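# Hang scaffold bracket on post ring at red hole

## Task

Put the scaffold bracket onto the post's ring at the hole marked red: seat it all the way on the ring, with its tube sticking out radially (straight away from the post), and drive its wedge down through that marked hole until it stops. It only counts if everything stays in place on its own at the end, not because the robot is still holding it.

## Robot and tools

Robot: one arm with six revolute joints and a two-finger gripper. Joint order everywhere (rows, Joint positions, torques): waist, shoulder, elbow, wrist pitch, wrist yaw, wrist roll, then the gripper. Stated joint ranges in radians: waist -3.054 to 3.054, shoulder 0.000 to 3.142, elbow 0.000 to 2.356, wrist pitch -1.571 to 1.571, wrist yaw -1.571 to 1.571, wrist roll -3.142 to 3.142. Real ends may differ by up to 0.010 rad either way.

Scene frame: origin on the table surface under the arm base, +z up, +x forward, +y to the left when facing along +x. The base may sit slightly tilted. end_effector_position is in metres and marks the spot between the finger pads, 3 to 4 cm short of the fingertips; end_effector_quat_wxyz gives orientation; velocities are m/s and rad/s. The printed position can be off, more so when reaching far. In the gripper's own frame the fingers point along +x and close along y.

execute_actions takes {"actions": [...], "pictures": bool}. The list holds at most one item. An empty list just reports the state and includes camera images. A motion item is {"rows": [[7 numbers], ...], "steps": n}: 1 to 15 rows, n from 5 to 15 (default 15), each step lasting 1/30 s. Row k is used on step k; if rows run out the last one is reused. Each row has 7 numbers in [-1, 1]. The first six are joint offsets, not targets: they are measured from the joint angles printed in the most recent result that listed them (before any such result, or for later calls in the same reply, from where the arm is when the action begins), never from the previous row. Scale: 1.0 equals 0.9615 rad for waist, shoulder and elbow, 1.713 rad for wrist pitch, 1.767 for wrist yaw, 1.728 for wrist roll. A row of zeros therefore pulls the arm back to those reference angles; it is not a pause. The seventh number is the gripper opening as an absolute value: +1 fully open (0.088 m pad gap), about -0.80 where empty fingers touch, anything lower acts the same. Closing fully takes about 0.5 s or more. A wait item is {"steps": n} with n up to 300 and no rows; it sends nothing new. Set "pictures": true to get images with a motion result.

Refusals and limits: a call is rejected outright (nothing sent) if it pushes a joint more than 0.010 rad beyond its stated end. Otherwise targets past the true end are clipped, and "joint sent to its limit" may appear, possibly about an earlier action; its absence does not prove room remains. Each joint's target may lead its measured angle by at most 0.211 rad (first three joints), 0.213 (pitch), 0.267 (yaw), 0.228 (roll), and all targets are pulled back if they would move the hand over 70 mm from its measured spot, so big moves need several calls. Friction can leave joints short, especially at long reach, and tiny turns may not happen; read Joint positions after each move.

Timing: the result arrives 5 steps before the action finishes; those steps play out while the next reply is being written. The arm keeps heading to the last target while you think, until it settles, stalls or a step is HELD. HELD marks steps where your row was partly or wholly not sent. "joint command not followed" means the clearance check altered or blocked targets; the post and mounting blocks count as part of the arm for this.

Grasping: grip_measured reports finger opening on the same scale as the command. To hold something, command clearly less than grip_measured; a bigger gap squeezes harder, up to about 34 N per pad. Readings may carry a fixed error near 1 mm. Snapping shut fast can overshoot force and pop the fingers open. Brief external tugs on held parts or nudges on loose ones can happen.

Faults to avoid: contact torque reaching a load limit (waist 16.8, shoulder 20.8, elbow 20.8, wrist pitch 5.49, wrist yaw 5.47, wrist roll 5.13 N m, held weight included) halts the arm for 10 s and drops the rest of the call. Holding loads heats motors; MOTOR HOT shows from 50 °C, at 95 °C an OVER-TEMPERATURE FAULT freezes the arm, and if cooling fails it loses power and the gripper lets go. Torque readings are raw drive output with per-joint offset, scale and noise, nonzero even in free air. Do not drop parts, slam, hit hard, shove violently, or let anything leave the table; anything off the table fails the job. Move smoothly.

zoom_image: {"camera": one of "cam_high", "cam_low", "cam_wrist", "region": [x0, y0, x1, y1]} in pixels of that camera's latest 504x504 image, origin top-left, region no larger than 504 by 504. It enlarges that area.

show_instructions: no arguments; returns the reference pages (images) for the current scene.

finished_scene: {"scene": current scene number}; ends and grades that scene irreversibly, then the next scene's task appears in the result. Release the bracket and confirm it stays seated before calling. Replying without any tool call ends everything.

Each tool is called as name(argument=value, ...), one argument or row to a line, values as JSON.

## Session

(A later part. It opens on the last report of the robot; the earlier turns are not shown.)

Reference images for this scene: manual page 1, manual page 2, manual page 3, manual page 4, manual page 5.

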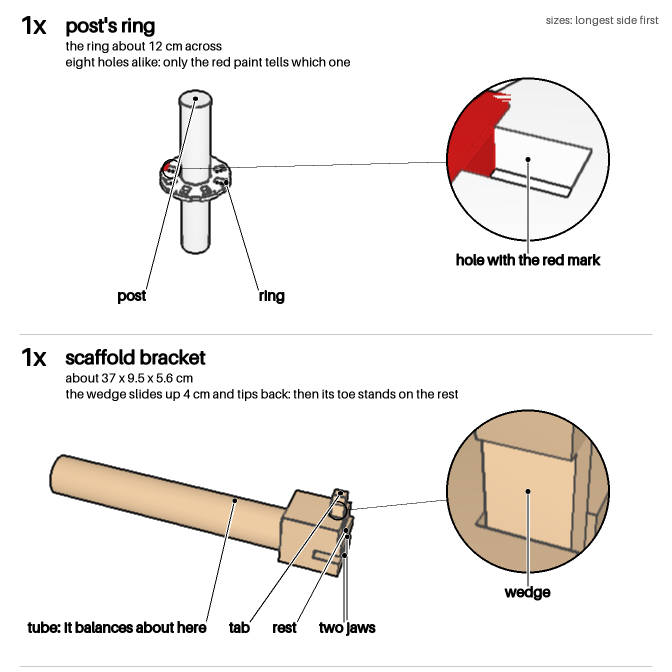

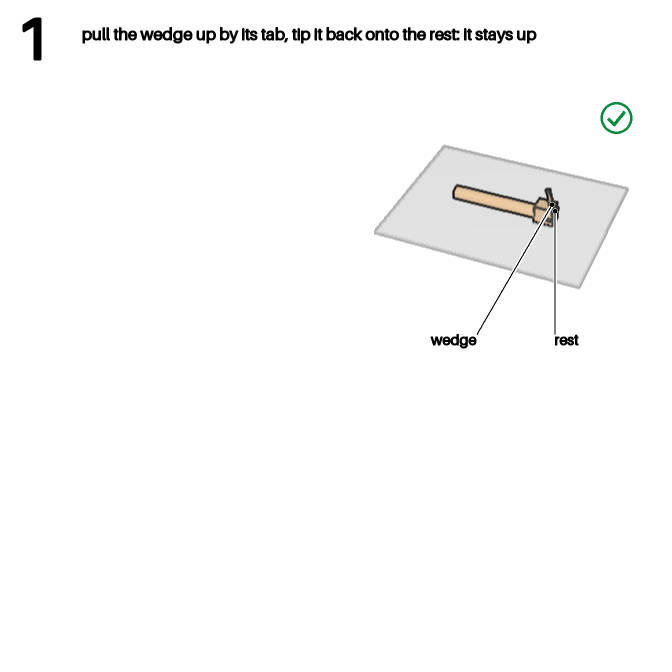

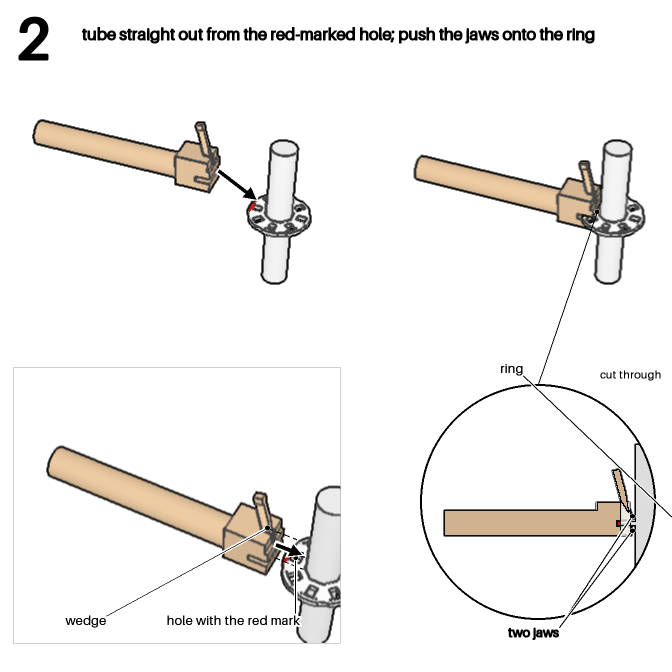

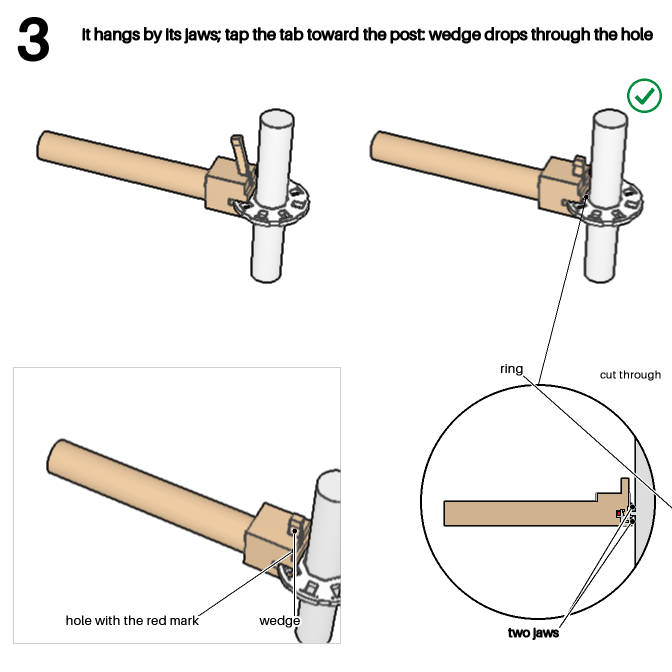

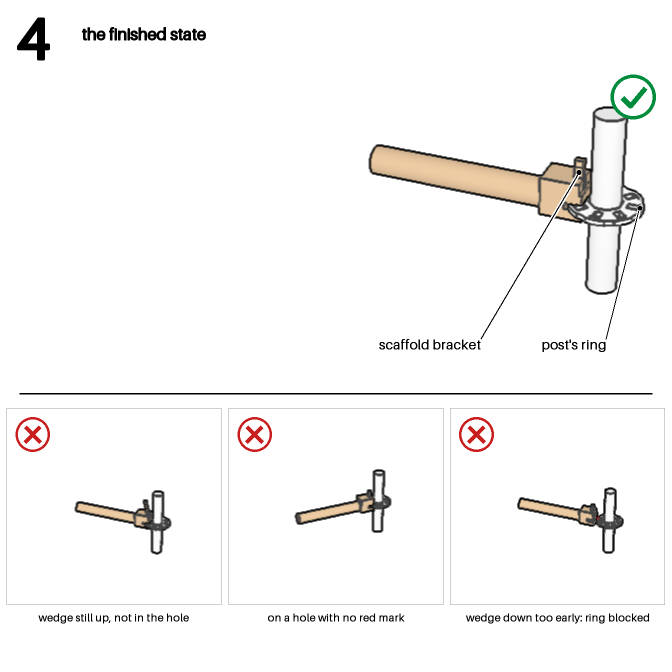

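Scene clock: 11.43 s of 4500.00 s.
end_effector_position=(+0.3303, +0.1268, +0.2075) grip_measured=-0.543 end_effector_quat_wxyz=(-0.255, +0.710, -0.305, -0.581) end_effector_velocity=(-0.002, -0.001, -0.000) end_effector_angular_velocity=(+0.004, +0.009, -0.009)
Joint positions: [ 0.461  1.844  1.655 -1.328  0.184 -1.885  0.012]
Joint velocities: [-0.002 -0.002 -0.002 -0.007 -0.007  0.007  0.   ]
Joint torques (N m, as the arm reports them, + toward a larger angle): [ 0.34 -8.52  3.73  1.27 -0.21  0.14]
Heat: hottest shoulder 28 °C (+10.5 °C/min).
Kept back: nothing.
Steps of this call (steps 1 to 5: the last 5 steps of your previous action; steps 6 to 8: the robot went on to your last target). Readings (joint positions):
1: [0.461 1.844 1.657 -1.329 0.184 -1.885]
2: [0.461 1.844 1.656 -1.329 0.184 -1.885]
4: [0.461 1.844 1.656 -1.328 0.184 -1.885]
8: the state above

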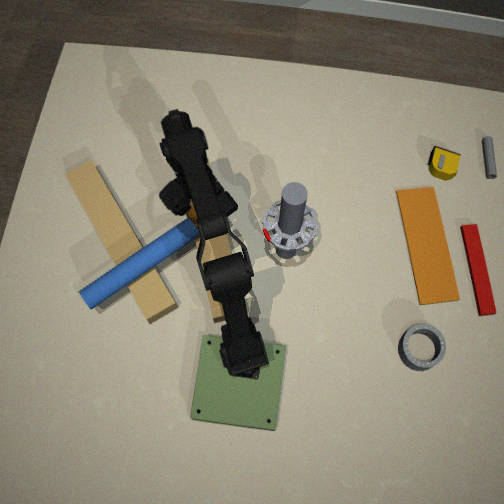

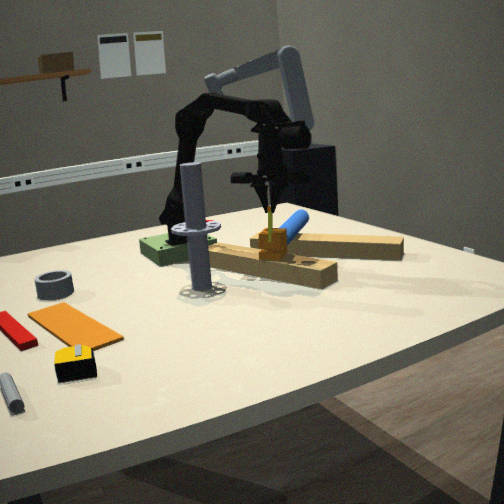

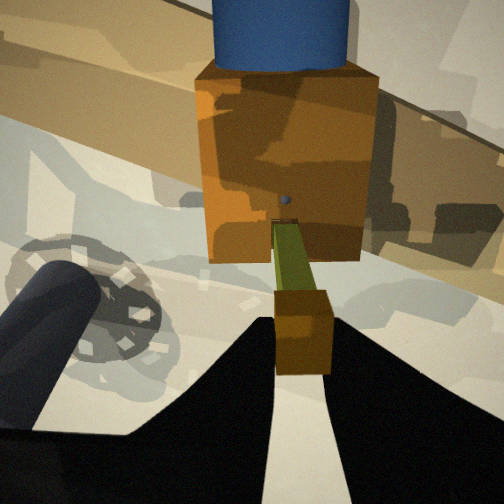

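execute_actions(
  actions=[
    {"rows": [[0,0,0.01,0,0,0,-0.6],[0,0,0.01,0,0,0,-0.4],[0,0,0.01,0,0,0,-0.2],[0,0,0.01,0,0,0,0.1],[0,0,0.01,0,0,0,0.5]], "steps": 15},
  ],
  pictures=true,
)

zoom_image(
  camera="cam_low",
  region=[200, 170, 330, 290],
)

Scene clock: 12.07 s of 4500.00 s.
end_effector_position=(+0.3307, +0.1269, +0.2080) grip_measured=+0.170 end_effector_quat_wxyz=(-0.255, +0.711, -0.305, -0.580) end_effector_velocity=(+0.001, -0.002, +0.003) end_effector_angular_velocity=(-0.011, -0.000, +0.033)
Joint positions: [ 0.461  1.844  1.657 -1.328  0.184 -1.885  0.047]
Joint velocities: [-0.002 -0.002  0.007 -0.007  0.007 -0.037  0.175]
Joint torques (N m, as the arm reports them, + toward a larger angle): [-0.05 -8.52  5.29  0.59  0.03 -0.01]
Heat: hottest shoulder 28 °C (+9.9 °C/min).
Steps of this call (steps 1 to 9: the robot went on to your last target; steps 10 to 19: the first 10 steps of this action). Readings (joint positions):
10: [0.461 1.844 1.655 -1.328 0.184 -1.885]
11: [0.461 1.844 1.655 -1.328 0.184 -1.885]
13: [0.461 1.844 1.656 -1.328 0.184 -1.885]
17: [0.461 1.844 1.656 -1.328 0.184 -1.885]
19: the state above

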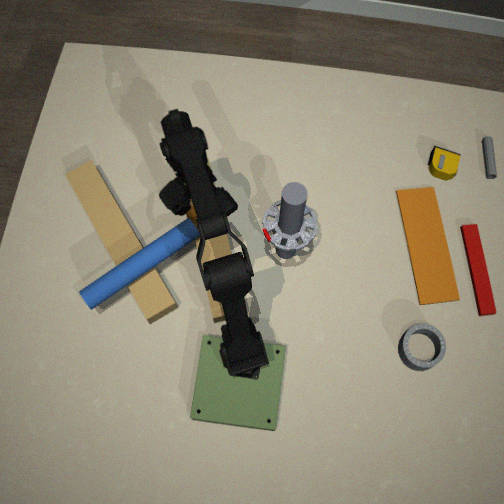

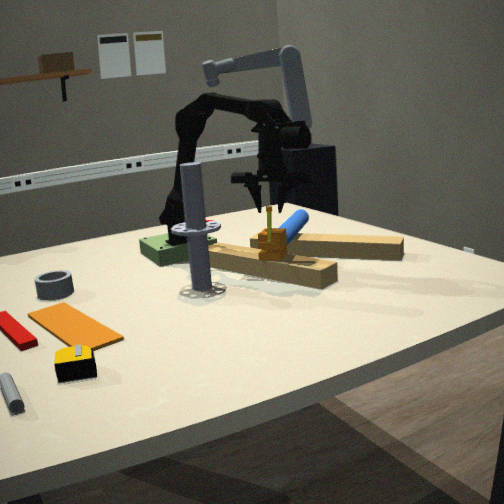

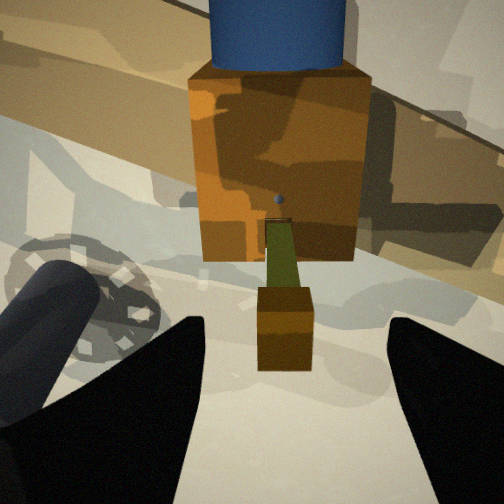

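Region (200, 170, 330, 290) of cam_low's 504x504 image, scaled by 3.877, with more detail than that image has; it fills the top 465 rows of this view, and the rest is white.

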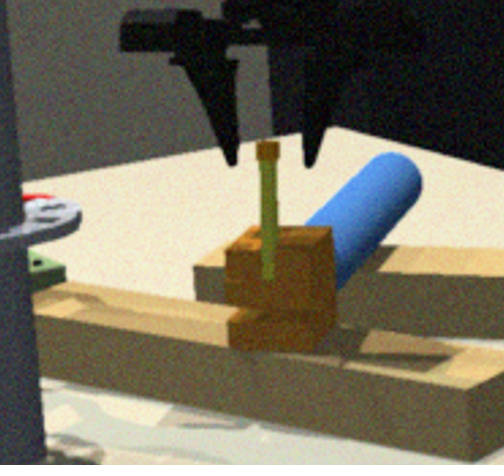

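execute_actions(
  actions=[
    {"rows": [[0.03,0,0.03,-0.015,0,0.02,0.8],[0.08,0,0.03,-0.015,-0.03,0.05,1],[0.13,-0.03,-0.03,0,-0.07,0.08,1],[0.183,-0.07,-0.11,0.03,-0.102,0.111,1],[0.183,-0.102,-0.191,0.056,-0.102,0.111,1]], "steps": 15},
  ],
)

execute_actions(
  actions=[
    {"steps": 10},
  ],
  pictures=true,
)

Scene clock: 12.87 s of 4500.00 s.
end_effector_position=(+0.2704, +0.1948, +0.1897) grip_measured=+0.996 end_effector_quat_wxyz=(-0.295, +0.668, -0.259, -0.632) end_effector_velocity=(-0.011, -0.007, -0.048) end_effector_angular_velocity=(+0.015, +0.054, -0.119)
Joint positions: [ 0.646  1.763  1.495 -1.246  0.014 -1.706  0.088]
Joint velocities: [-0.012 -0.017 -0.208  0.154 -0.037  0.11   0.008]
Joint torques (N m, as the arm reports them, + toward a larger angle): [-1.2  -9.63  4.28  0.79 -0.2   0.03]
Heat: hottest shoulder 29 °C (+14.0 °C/min).
Steps of this call (steps 1 to 5: the last 5 steps of your previous action; steps 6 to 14: the robot went on to your last target; steps 15 to 24: the first 10 steps of this action). Readings (joint positions):
15: [0.462 1.844 1.661 -1.332 0.184 -1.878]
16: [0.469 1.844 1.665 -1.337 0.179 -1.858]
18: [0.514 1.829 1.645 -1.320 0.115 -1.790]
22: [0.636 1.767 1.518 -1.263 0.022 -1.717]
24: the state above

Scene clock: 13.20 s of 4500.00 s.
end_effector_position=(+0.2709, +0.1928, +0.1894) grip_measured=+1.000 end_effector_quat_wxyz=(-0.305, +0.664, -0.262, -0.630) end_effector_velocity=(+0.001, +0.004, -0.001) end_effector_angular_velocity=(+0.027, -0.001, +0.007)
Joint positions: [ 0.638  1.754  1.483 -1.236  0.008 -1.696  0.088]
Joint velocities: [-0.002 -0.002 -0.007  0.022 -0.022 -0.007  0.   ]
Joint torques (N m, as the arm reports them, + toward a larger angle): [-0.17 -8.73  3.81  0.82 -0.29  0.06]
Heat: hottest shoulder 29 °C (+13.6 °C/min).
Kept back: nothing.
Steps of this call (steps 1 to 5: the last 5 steps of your previous action; steps 6 to 10: the robot went on to your last target). Readings (joint positions):
1: [0.645 1.762 1.490 -1.242 0.013 -1.702]
2: [0.642 1.762 1.487 -1.241 0.012 -1.700]
4: [0.638 1.759 1.484 -1.238 0.010 -1.698]
8: [0.638 1.755 1.483 -1.236 0.008 -1.696]
10: the state above

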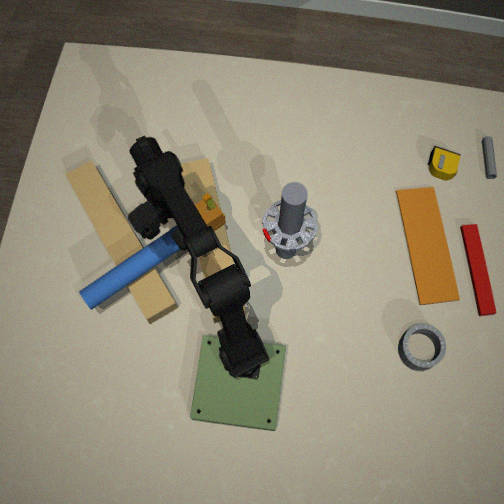

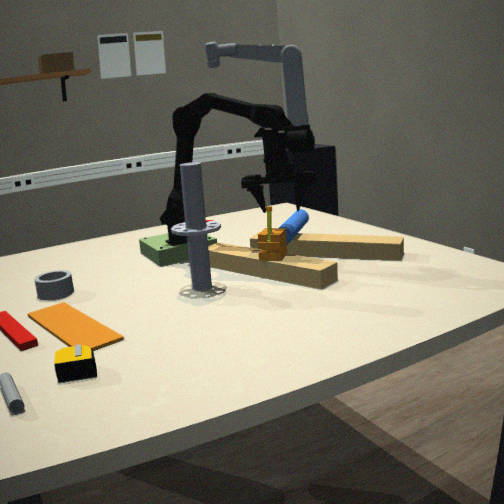

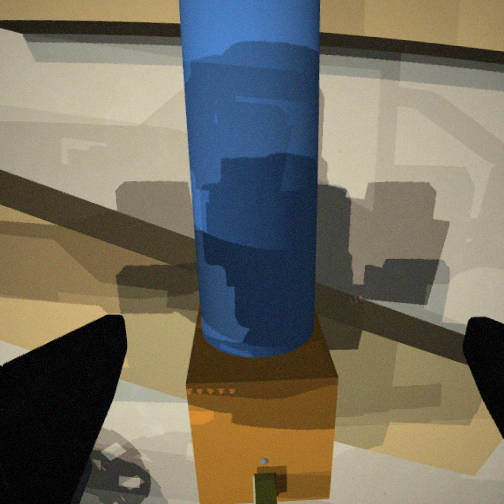

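execute_actions(
  actions=[
    {"rows": [[0.06,0,-0.03,0.015,0,0.033,1],[0.121,-0.003,-0.08,0.04,0,0.067,1],[0.121,-0.005,-0.13,0.07,0,0.067,1],[0.121,-0.005,-0.16,0.085,0,0.067,1]], "steps": 15},
  ],
)

execute_actions(
  actions=[
    {"steps": 8},
  ],
  pictures=true,
)

Scene clock: 14.47 s of 4500.00 s.
end_effector_position=(+0.2416, +0.2198, +0.1532) grip_measured=+1.000 end_effector_quat_wxyz=(-0.301, +0.662, -0.260, -0.635) end_effector_velocity=(+0.016, +0.009, -0.001) end_effector_angular_velocity=(+0.065, -0.057, -0.053)
Joint positions: [ 0.757  1.752  1.337 -1.101  0.007 -1.586  0.088]
Joint velocities: [-0.017 -0.002 -0.012  0.095 -0.007  0.037  0.   ]
Joint torques (N m, as the arm reports them, + toward a larger angle): [-0.4  -8.05  4.07  0.85 -0.11  0.06]
Heat: hottest shoulder 29 °C (+12.4 °C/min).
Steps of this call (steps 1 to 28: the robot went on to your last target; steps 29 to 38: the first 10 steps of this action). Readings (joint positions):
29: [0.641 1.754 1.480 -1.230 0.007 -1.683]
30: [0.655 1.753 1.468 -1.213 0.009 -1.655]
32: [0.707 1.747 1.420 -1.155 0.009 -1.616]
36: [0.757 1.752 1.344 -1.112 0.006 -1.590]
38: the state above

Scene clock: 14.73 s of 4500.00 s.
end_effector_position=(+0.2431, +0.2207, +0.1532) grip_measured=+1.000 end_effector_quat_wxyz=(-0.304, +0.663, -0.259, -0.633) end_effector_velocity=(-0.002, +0.002, -0.003) end_effector_angular_velocity=(+0.014, +0.016, +0.007)
Joint positions: [ 0.756  1.752  1.337 -1.093  0.007 -1.582  0.088]
Joint velocities: [-0.002  0.002 -0.007  0.007 -0.022 -0.007  0.   ]
Joint torques (N m, as the arm reports them, + toward a larger angle): [-0.27 -7.95  3.93  0.76 -0.09  0.07]
Heat: hottest shoulder 29 °C (+12.2 °C/min).
Kept back: nothing.
Steps of this call (steps 1 to 5: the last 5 steps of your previous action; steps 6 to 8: the robot went on to your last target). Readings (joint positions):
1: [0.756 1.752 1.337 -1.098 0.007 -1.585]
2: [0.756 1.752 1.337 -1.095 0.007 -1.584]
4: [0.756 1.752 1.337 -1.094 0.007 -1.583]
8: the state above

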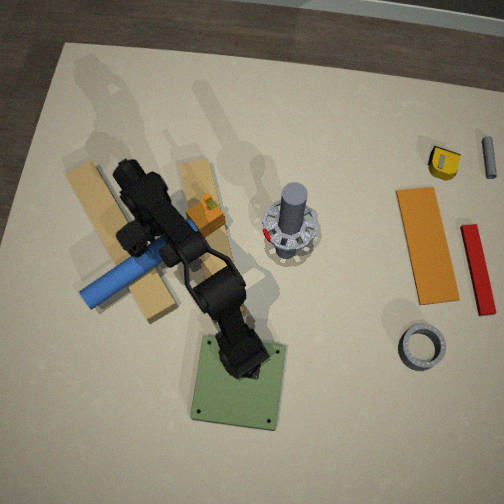

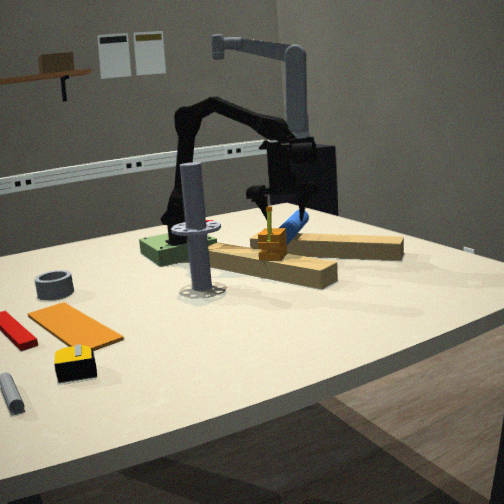

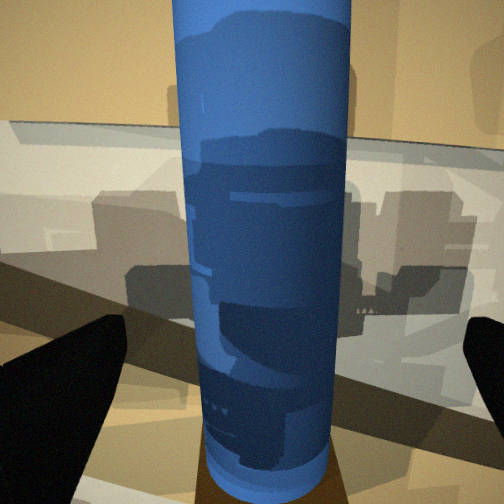

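execute_actions(
  actions=[
    {"rows": [[0.03,-0.004,0,0,0,0.017,0.7],[0.06,-0.007,0,0,0,0.033,0.45],[0.06,-0.007,0,0,0,0.033,0.45],[0.06,-0.007,0,0,0,0.033,0.45],[0.06,-0.007,0,0,0,0.033,0.45],[0.06,-0.007,-0.03,0.015,0,0.033,0.45],[0.06,-0.007,-0.06,0.03,0,0.033,0.45],[0.06,-0.007,-0.09,0.046,0,0.033,0.45]], "steps": 15},
  ],
)

execute_actions(
  actions=[
    {"steps": 8},
  ],
  pictures=true,
)

Scene clock: 15.57 s of 4500.00 s.
end_effector_position=(+0.2288, +0.2328, +0.1414) grip_measured=+0.466 end_effector_quat_wxyz=(-0.306, +0.663, -0.255, -0.634) end_effector_velocity=(-0.047, -0.048, -0.099) end_effector_angular_velocity=(-0.150, +0.158, -0.010)
Joint positions: [ 0.813  1.747  1.284 -1.038  0.008 -1.529  0.062]
Joint velocities: [-0.002  0.002 -0.383  0.168 -0.007  0.007 -0.009]
Joint torques (N m, as the arm reports them, + toward a larger angle): [-0.08 -7.91  4.13  0.9  -0.18  0.07]
Heat: hottest shoulder 29 °C (+11.6 °C/min).
Steps of this call (steps 1 to 15: the robot went on to your last target; steps 16 to 25: the first 10 steps of this action). Readings (joint positions):
16: [0.757 1.752 1.337 -1.093 0.006 -1.575]
17: [0.764 1.752 1.337 -1.093 0.007 -1.562]
19: [0.789 1.752 1.337 -1.093 0.007 -1.544]
23: [0.813 1.748 1.312 -1.057 0.008 -1.531]
25: the state above

Scene clock: 15.83 s of 4500.00 s.
end_effector_position=(+0.2270, +0.2309, +0.1351) grip_measured=+0.451 end_effector_quat_wxyz=(-0.305, +0.662, -0.258, -0.634) end_effector_velocity=(-0.002, -0.001, +0.001) end_effector_angular_velocity=(+0.004, +0.007, -0.009)
Joint positions: [ 0.813  1.747  1.259 -1.018  0.008 -1.527  0.061]
Joint velocities: [-0.002 -0.007 -0.002 -0.007 -0.007  0.007 -0.   ]
Joint torques (N m, as the arm reports them, + toward a larger angle): [-0.01 -7.88  3.81  0.81 -0.16  0.06]
Heat: hottest shoulder 29 °C (+11.4 °C/min).
Kept back: nothing.
Steps of this call (steps 1 to 5: the last 5 steps of your previous action; steps 6 to 8: the robot went on to your last target). Readings (joint positions):
1: [0.813 1.747 1.272 -1.033 0.008 -1.528]
2: [0.813 1.747 1.264 -1.030 0.008 -1.528]
4: [0.813 1.747 1.259 -1.023 0.008 -1.528]
8: the state above

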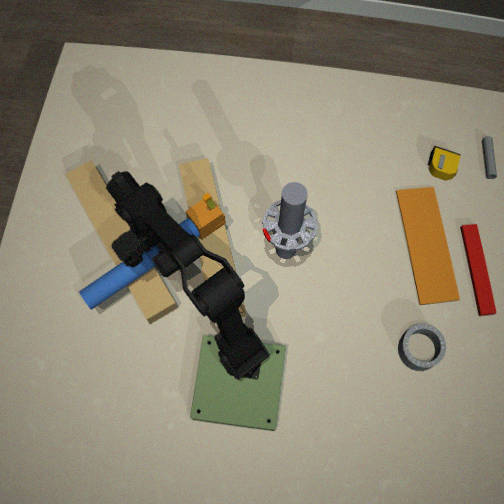

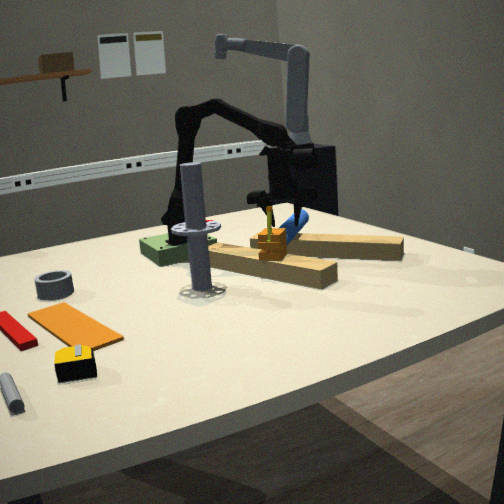

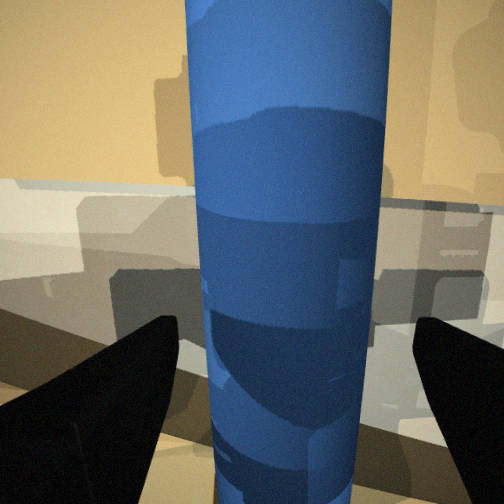

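execute_actions(
  actions=[
    {"rows": [[0,0.002,-0.015,0.008,0,0,0.45],[0,0.004,-0.03,0.018,0,0,0.45],[0,0.005,-0.04,0.025,0,0,0.45]], "steps": 12},
  ],
  pictures=true,
)

Scene clock: 16.30 s of 4500.00 s.
end_effector_position=(+0.2265, +0.2304, +0.1283) grip_measured=+0.450 end_effector_quat_wxyz=(-0.306, +0.663, -0.256, -0.634) end_effector_velocity=(-0.006, -0.006, -0.017) end_effector_angular_velocity=(-0.008, +0.017, +0.005)
Joint positions: [ 0.813  1.747  1.23  -0.985  0.008 -1.527  0.061]
Joint velocities: [-0.002 -0.002 -0.071  0.051 -0.007 -0.007  0.   ]
Joint torques (N m, as the arm reports them, + toward a larger angle): [-0.06 -7.07  4.1   0.94 -0.14  0.01]
Heat: hottest shoulder 29 °C (+11.0 °C/min).
Steps of this call (steps 1 to 7: the robot went on to your last target; steps 8 to 14: the first 7 steps of this action). Readings (joint positions):
8: [0.813 1.747 1.257 -1.015 0.008 -1.527]
9: [0.813 1.747 1.254 -1.008 0.008 -1.527]
11: [0.813 1.747 1.243 -0.991 0.008 -1.527]
14: the state above

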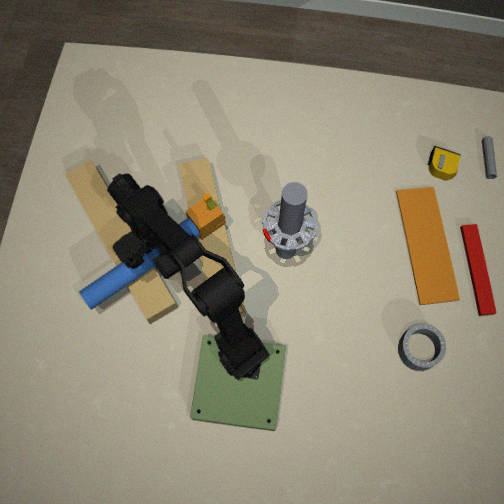

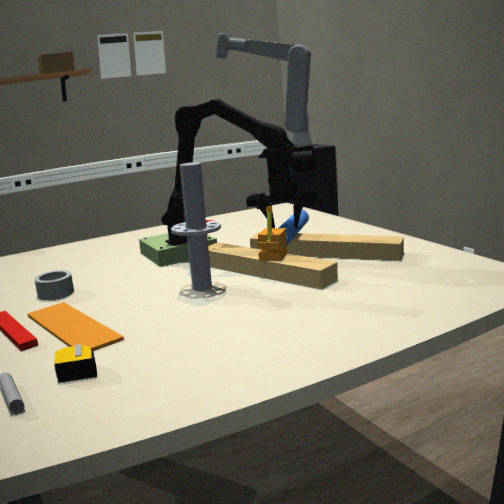

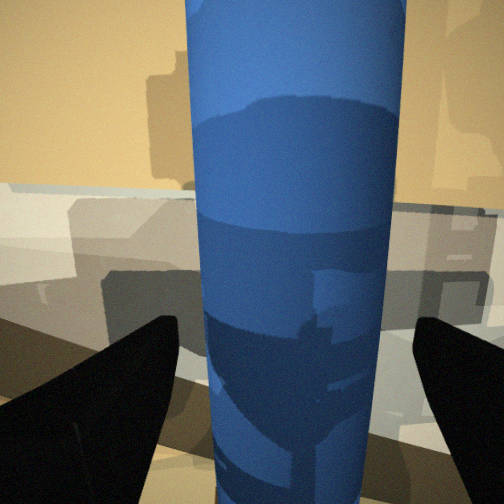

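execute_actions(
  actions=[
    {"rows": [[0,0,0,0,0,0,0.35],[0,0,0,0,0,0,0.25],[0,0,0,0,0,0,0.1],[0,0,0,0,0,0,-0.2],[0,0,0,0,0,0,-0.6],[0,0,0,0,0,0,-1]], "steps": 15},
  ],
)

execute_actions(
  actions=[
    {"steps": 6},
  ],
)

Scene clock: 16.80 s of 4500.00 s.
end_effector_position=(+0.2262, +0.2301, +0.1278) grip_measured=+0.069 end_effector_quat_wxyz=(-0.305, +0.663, -0.256, -0.634) end_effector_velocity=(-0.000, -0.003, -0.000) end_effector_angular_velocity=(-0.011, -0.000, +0.004)
Joint positions: [ 0.813  1.747  1.229 -0.984  0.008 -1.528  0.042]
Joint velocities: [-0.002 -0.002 -0.002 -0.007  0.007 -0.007 -0.   ]
Joint torques (N m, as the arm reports them, + toward a larger angle): [-0.07 -7.58  4.6   0.59 -0.17  0.01]
Heat: hottest shoulder 29 °C (+10.7 °C/min).
Steps of this call (steps 1 to 5: the last 5 steps of your previous action; steps 6 to 15: the first 10 steps of this action). Readings (joint positions):
6: [0.813 1.747 1.229 -0.979 0.008 -1.527]
7: [0.813 1.747 1.229 -0.979 0.008 -1.527]
9: [0.813 1.747 1.229 -0.979 0.008 -1.527]
13: [0.813 1.747 1.229 -0.984 0.008 -1.528]
15: the state above

Scene clock: 17.00 s of 4500.00 s.
end_effector_position=(+0.2262, +0.2301, +0.1278) grip_measured=+0.069 end_effector_quat_wxyz=(-0.305, +0.663, -0.256, -0.634) end_effector_velocity=(-0.004, -0.001, +0.002) end_effector_angular_velocity=(-0.003, +0.014, -0.004)
Joint positions: [ 0.813  1.747  1.229 -0.984  0.008 -1.528  0.042]
Joint velocities: [ 0.002 -0.007  0.002 -0.022 -0.007  0.007 -0.   ]
Joint torques (N m, as the arm reports them, + toward a larger angle): [-0.15 -7.57  4.66  0.58 -0.15  0.04]
Heat: hottest shoulder 29 °C (+10.6 °C/min).
Kept back: nothing.
Steps of this call (steps 1 to 5: the last 5 steps of your previous action; step 6: the robot went on to your last target). Readings (joint positions):
1: [0.813 1.747 1.229 -0.984 0.008 -1.528]
2: [0.813 1.747 1.229 -0.984 0.008 -1.528]
4: [0.813 1.747 1.229 -0.984 0.008 -1.528]
6: the state above

execute_actions(
  actions=[
    {"rows": [[0,0,0,0,0,0,0.2],[0,0,0,0,0,0,0.45],[0,0,0,0,0,0,0.45],[0,0,0,0,0,0,0.45],[0,0,0,0,0,0,0.45],[0,0,0,0,0,0,0.45],[0,0.002,-0.015,0.008,0,0,0.45],[0,0.004,-0.03,0.018,0,0,0.45],[0,0.006,-0.045,0.028,0,0,0.45]], "steps": 15},
  ],
)

execute_actions(
  actions=[
    {"steps": 8},
  ],
  pictures=true,
)

Scene clock: 17.63 s of 4500.00 s.
end_effector_position=(+0.2267, +0.2306, +0.1249) grip_measured=+0.176 end_effector_quat_wxyz=(-0.308, +0.664, -0.253, -0.632) end_effector_velocity=(+0.028, +0.029, -0.035) end_effector_angular_velocity=(+0.185, -0.170, -0.008)
Joint positions: [ 0.813  1.745  1.214 -0.962  0.008 -1.528  0.048]
Joint velocities: [-0.002 -0.012 -0.178  0.418 -0.007  0.007  0.148]
Joint torques (N m, as the arm reports them, + toward a larger angle): [-0.06 -6.7   3.23  0.96 -0.11 -0.02]
Heat: hottest shoulder 29 °C (+10.2 °C/min).
Steps of this call (steps 1 to 9: the robot went on to your last target; steps 10 to 19: the first 10 steps of this action). Readings (joint positions):
10: [0.813 1.747 1.229 -0.984 0.008 -1.528]
11: [0.813 1.747 1.229 -0.984 0.008 -1.528]
13: [0.813 1.747 1.229 -0.984 0.008 -1.528]
17: [0.813 1.747 1.226 -0.982 0.008 -1.528]
19: the state above

Scene clock: 17.90 s of 4500.00 s.
end_effector_position=(+0.2258, +0.2296, +0.1192) grip_measured=+0.447 end_effector_quat_wxyz=(-0.308, +0.664, -0.253, -0.633) end_effector_velocity=(-0.003, -0.005, -0.000) end_effector_angular_velocity=(-0.010, +0.021, -0.014)
Joint positions: [ 0.813  1.748  1.193 -0.94   0.008 -1.528  0.061]
Joint velocities: [-0.007 -0.002 -0.002 -0.022 -0.007  0.007  0.002]
Joint torques (N m, as the arm reports them, + toward a larger angle): [-0.13 -6.89  3.76  0.82 -0.13  0.01]
Heat: hottest shoulder 29 °C (+10.1 °C/min).
Kept back: nothing.
Steps of this call (steps 1 to 5: the last 5 steps of your previous action; steps 6 to 8: the robot went on to your last target). Readings (joint positions):
1: [0.813 1.745 1.208 -0.949 0.008 -1.528]
2: [0.813 1.747 1.203 -0.946 0.008 -1.528]
4: [0.813 1.748 1.195 -0.945 0.008 -1.528]
8: the state above

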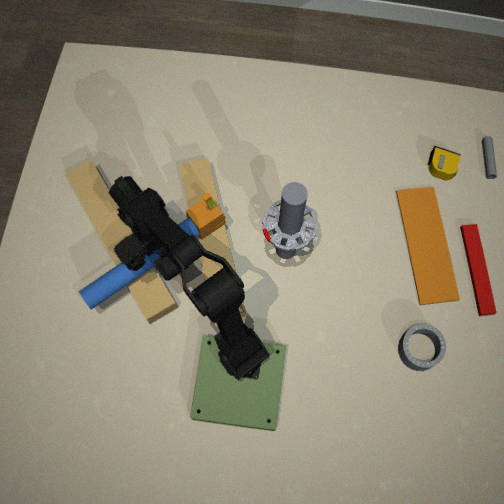

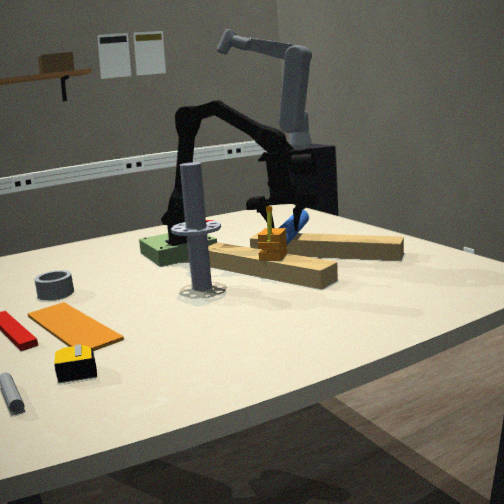

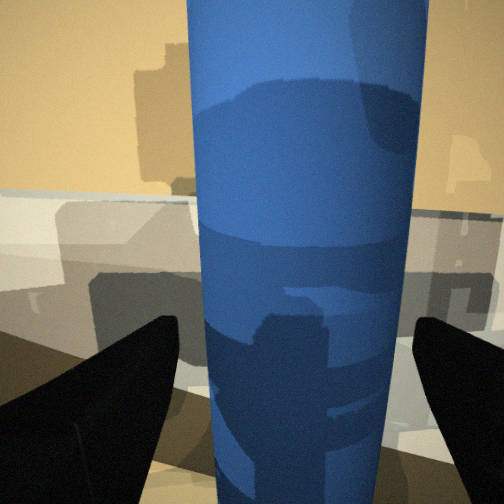

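Width ~195. Lower another 7 mm then close.

execute_actions(
  actions=[
    {"rows": [[0,0.002,-0.012,0.007,0,0,0.45],[0,0.003,-0.024,0.014,0,0,0.45],[0,0.004,-0.034,0.02,0,0,0.45],[0,0.004,-0.034,0.02,0,0,0.45],[0,0.004,-0.034,0.02,0,0,0.45],[0,0.004,-0.034,0.02,0,0,0.45],[0,0.004,-0.034,0.02,0,0,0.45],[0,0.004,-0.034,0.02,0,0,0.3],[0,0.004,-0.034,0.02,0,0,0.1],[0,0.004,-0.034,0.02,0,0,-0.2],[0,0.004,-0.034,0.02,0,0,-0.6],[0,0.004,-0.034,0.02,0,0,-1]], "steps": 15},
  ],
)

execute_actions(
  actions=[
    {"steps": 10},
  ],
  pictures=true,
)

Scene clock: 18.53 s of 4500.00 s.
end_effector_position=(+0.2260, +0.2298, +0.1135) grip_measured=+0.243 end_effector_quat_wxyz=(-0.311, +0.665, -0.250, -0.631) end_effector_velocity=(+0.021, +0.019, +0.004) end_effector_angular_velocity=(+0.087, -0.096, +0.005)
Joint positions: [ 0.813  1.748  1.169 -0.906  0.008 -1.528  0.051]
Joint velocities: [-0.002 -0.002  0.002  0.125  0.007 -0.007 -0.192]
Joint torques (N m, as the arm reports them, + toward a larger angle): [-0.1  -7.04  3.67  0.44 -0.15 -0.01]
Heat: hottest shoulder 29 °C (+9.7 °C/min).
Steps of this call (steps 1 to 9: the robot went on to your last target; steps 10 to 19: the first 10 steps of this action). Readings (joint positions):
10: [0.813 1.748 1.193 -0.938 0.008 -1.528]
11: [0.813 1.748 1.190 -0.932 0.008 -1.528]
13: [0.813 1.748 1.182 -0.919 0.008 -1.528]
17: [0.813 1.748 1.169 -0.912 0.008 -1.528]
19: the state above

Scene clock: 18.87 s of 4500.00 s.
end_effector_position=(+0.2261, +0.2300, +0.1135) grip_measured=+0.235 end_effector_quat_wxyz=(-0.311, +0.665, -0.249, -0.631) end_effector_velocity=(-0.002, -0.004, -0.001) end_effector_angular_velocity=(-0.012, +0.019, +0.015)
Joint positions: [ 0.813  1.748  1.169 -0.905  0.008 -1.529  0.051]
Joint velocities: [-0.007  0.002  0.002 -0.022 -0.007 -0.022 -0.   ]
Joint torques (N m, as the arm reports them, + toward a larger angle): [-0.11 -7.07  3.69  0.58 -0.13  0.  ]
Heat: hottest shoulder 29 °C (+9.5 °C/min).
Kept back: nothing.
Steps of this call (steps 1 to 5: the last 5 steps of your previous action; steps 6 to 10: the robot went on to your last target). Readings (joint positions):
1: [0.813 1.748 1.169 -0.905 0.008 -1.528]
2: [0.813 1.748 1.169 -0.905 0.008 -1.528]
4: [0.813 1.748 1.169 -0.905 0.008 -1.528]
8: [0.813 1.748 1.169 -0.905 0.008 -1.529]
10: the state above

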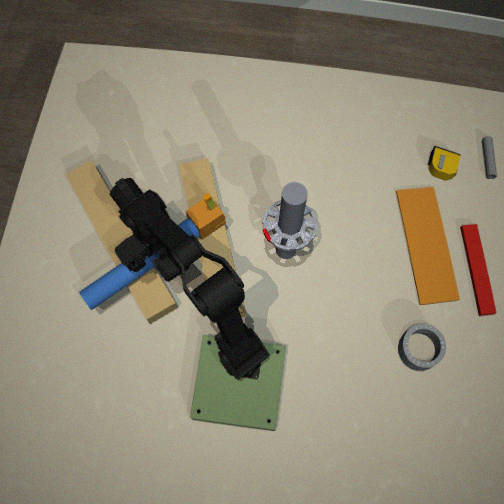

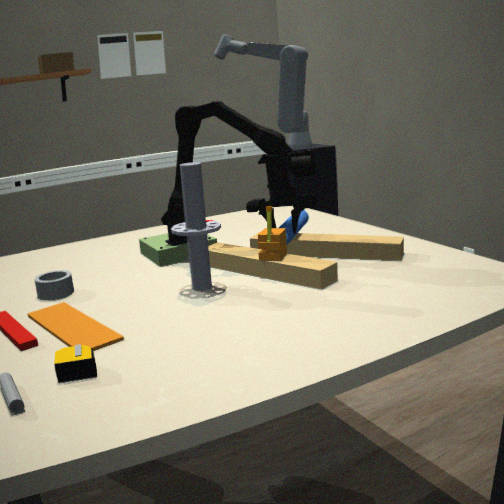

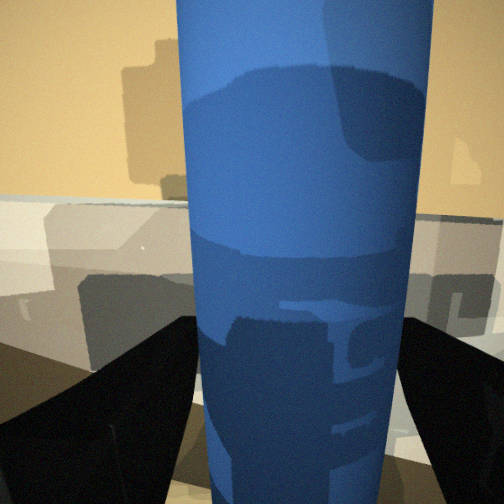

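execute_actions(
  actions=[],
  pictures=true,
)

Scene clock: 19.63 s of 4500.00 s.
end_effector_position=(+0.2261, +0.2300, +0.1135) grip_measured=+0.235 end_effector_quat_wxyz=(-0.311, +0.665, -0.249, -0.631) end_effector_velocity=(-0.001, -0.000, +0.001) end_effector_angular_velocity=(+0.003, +0.006, +0.006)
Joint positions: [ 0.813  1.748  1.169 -0.905  0.008 -1.529  0.051]
Joint velocities: [-0.002 -0.002  0.002 -0.007 -0.007 -0.007 -0.   ]
Joint torques (N m, as the arm reports them, + toward a larger angle): [-0.09 -7.03  3.69  0.58 -0.14  0.01]
Heat: hottest shoulder 30 °C (+12.2 °C/min).
Kept back: nothing.
Steps of this call (steps 1 to 15: the robot went on to your last target; steps 16 to 23: nothing new was sent). Readings (joint positions):
1: [0.813 1.748 1.169 -0.905 0.008 -1.529]
2: [0.813 1.748 1.169 -0.905 0.008 -1.529]
4: [0.813 1.748 1.169 -0.905 0.008 -1.529]
8: [0.813 1.748 1.169 -0.905 0.008 -1.529]
23: the state above
The arm was judged still, so your last target was given up. Only a new action makes it travel on or press farther. Fingers that are still opening or closing keep moving.

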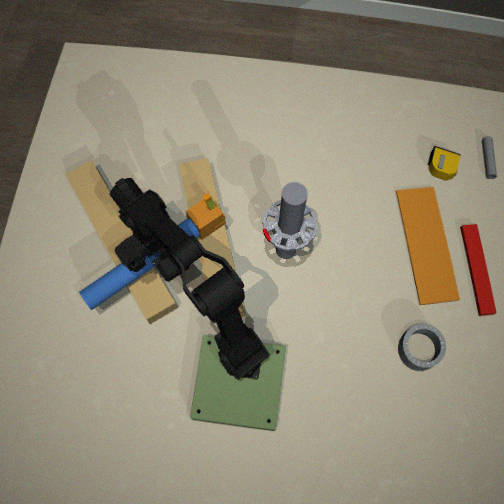

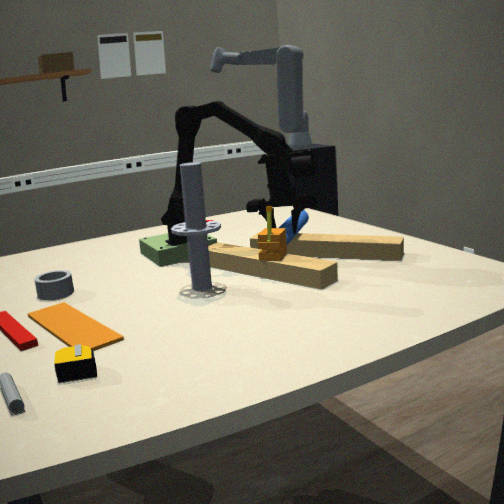

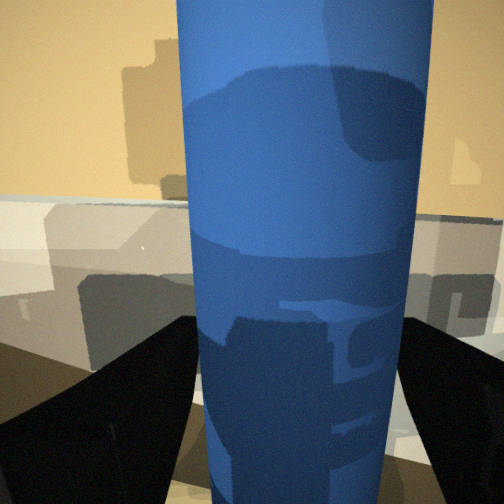

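show_instructions(
)

execute_actions(
  actions=[
    {"rows": [[0,-0.31,0.24,-0.243,0,0,-1]], "steps": 15},
  ],
)

Reference images for this scene: manual page 1, manual page 2, manual page 3, manual page 4, manual page 5.

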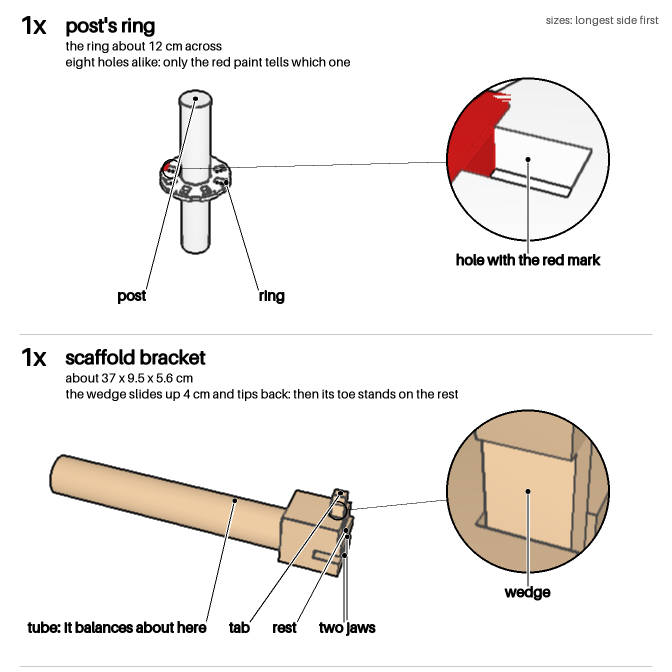

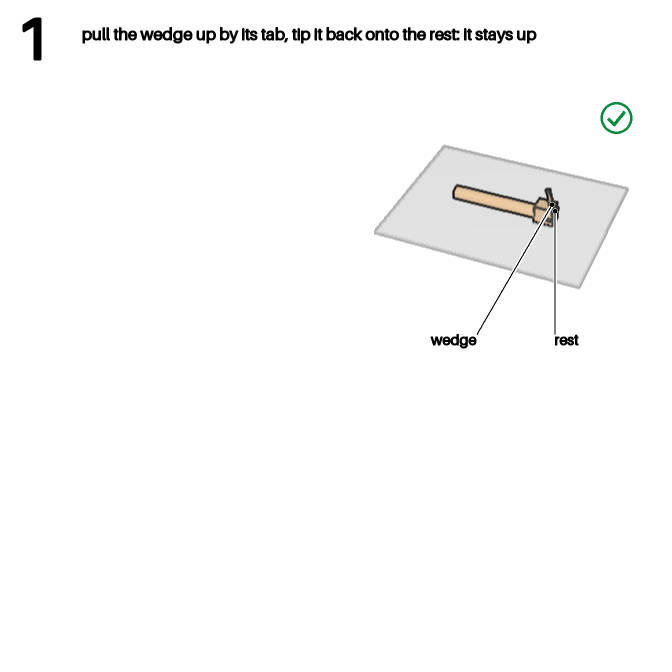

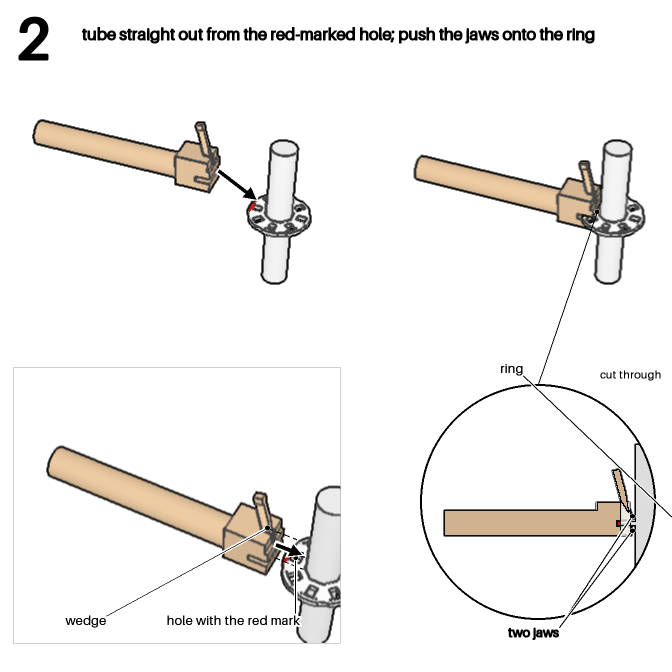

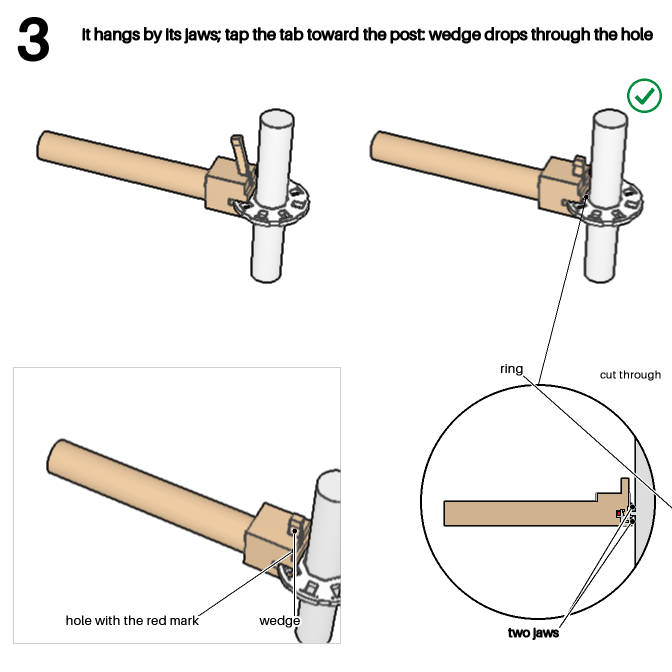

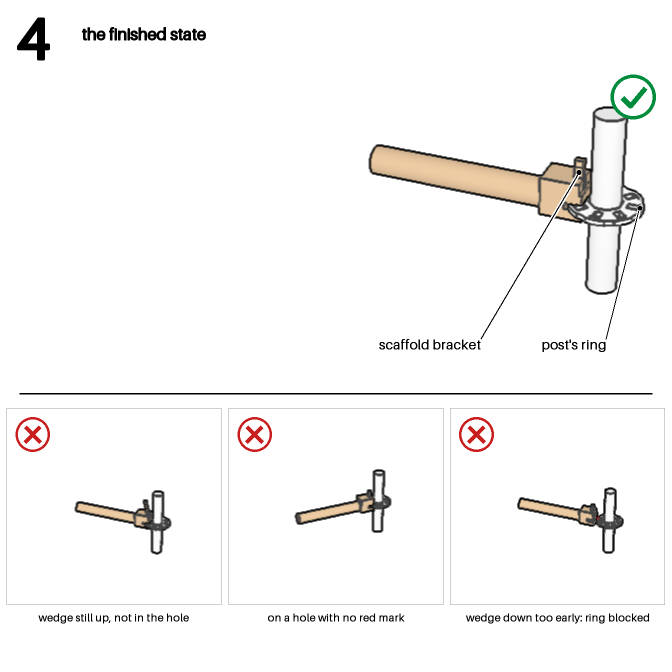

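Scene clock: 20.03 s of 4500.00 s.
end_effector_position=(+0.1972, +0.2022, +0.2374) grip_measured=+0.235 end_effector_quat_wxyz=(-0.342, +0.674, -0.216, -0.618) end_effector_velocity=(-0.075, -0.077, +0.239) end_effector_angular_velocity=(+0.344, -0.329, +0.004)
Joint positions: [ 0.813  1.477  1.375 -1.286  0.004 -1.529  0.051]
Joint velocities: [-0.007 -0.662  0.291 -0.476 -0.007 -0.007 -0.   ]
Joint torques (N m, as the arm reports them, + toward a larger angle): [-0.11 -3.19  4.85  1.33  0.02 -0.01]
Heat: hottest shoulder 30 °C (+12.0 °C/min).
Steps of this call (steps 1 to 2: nothing new was sent; steps 3 to 12: the first 10 steps of this action). Readings (joint positions):
3: [0.813 1.736 1.183 -0.922 0.007 -1.529]
4: [0.813 1.726 1.203 -0.970 0.006 -1.529]
6: [0.813 1.677 1.245 -1.055 0.004 -1.529]
10: [0.813 1.535 1.346 -1.226 0.004 -1.529]
12: the state above


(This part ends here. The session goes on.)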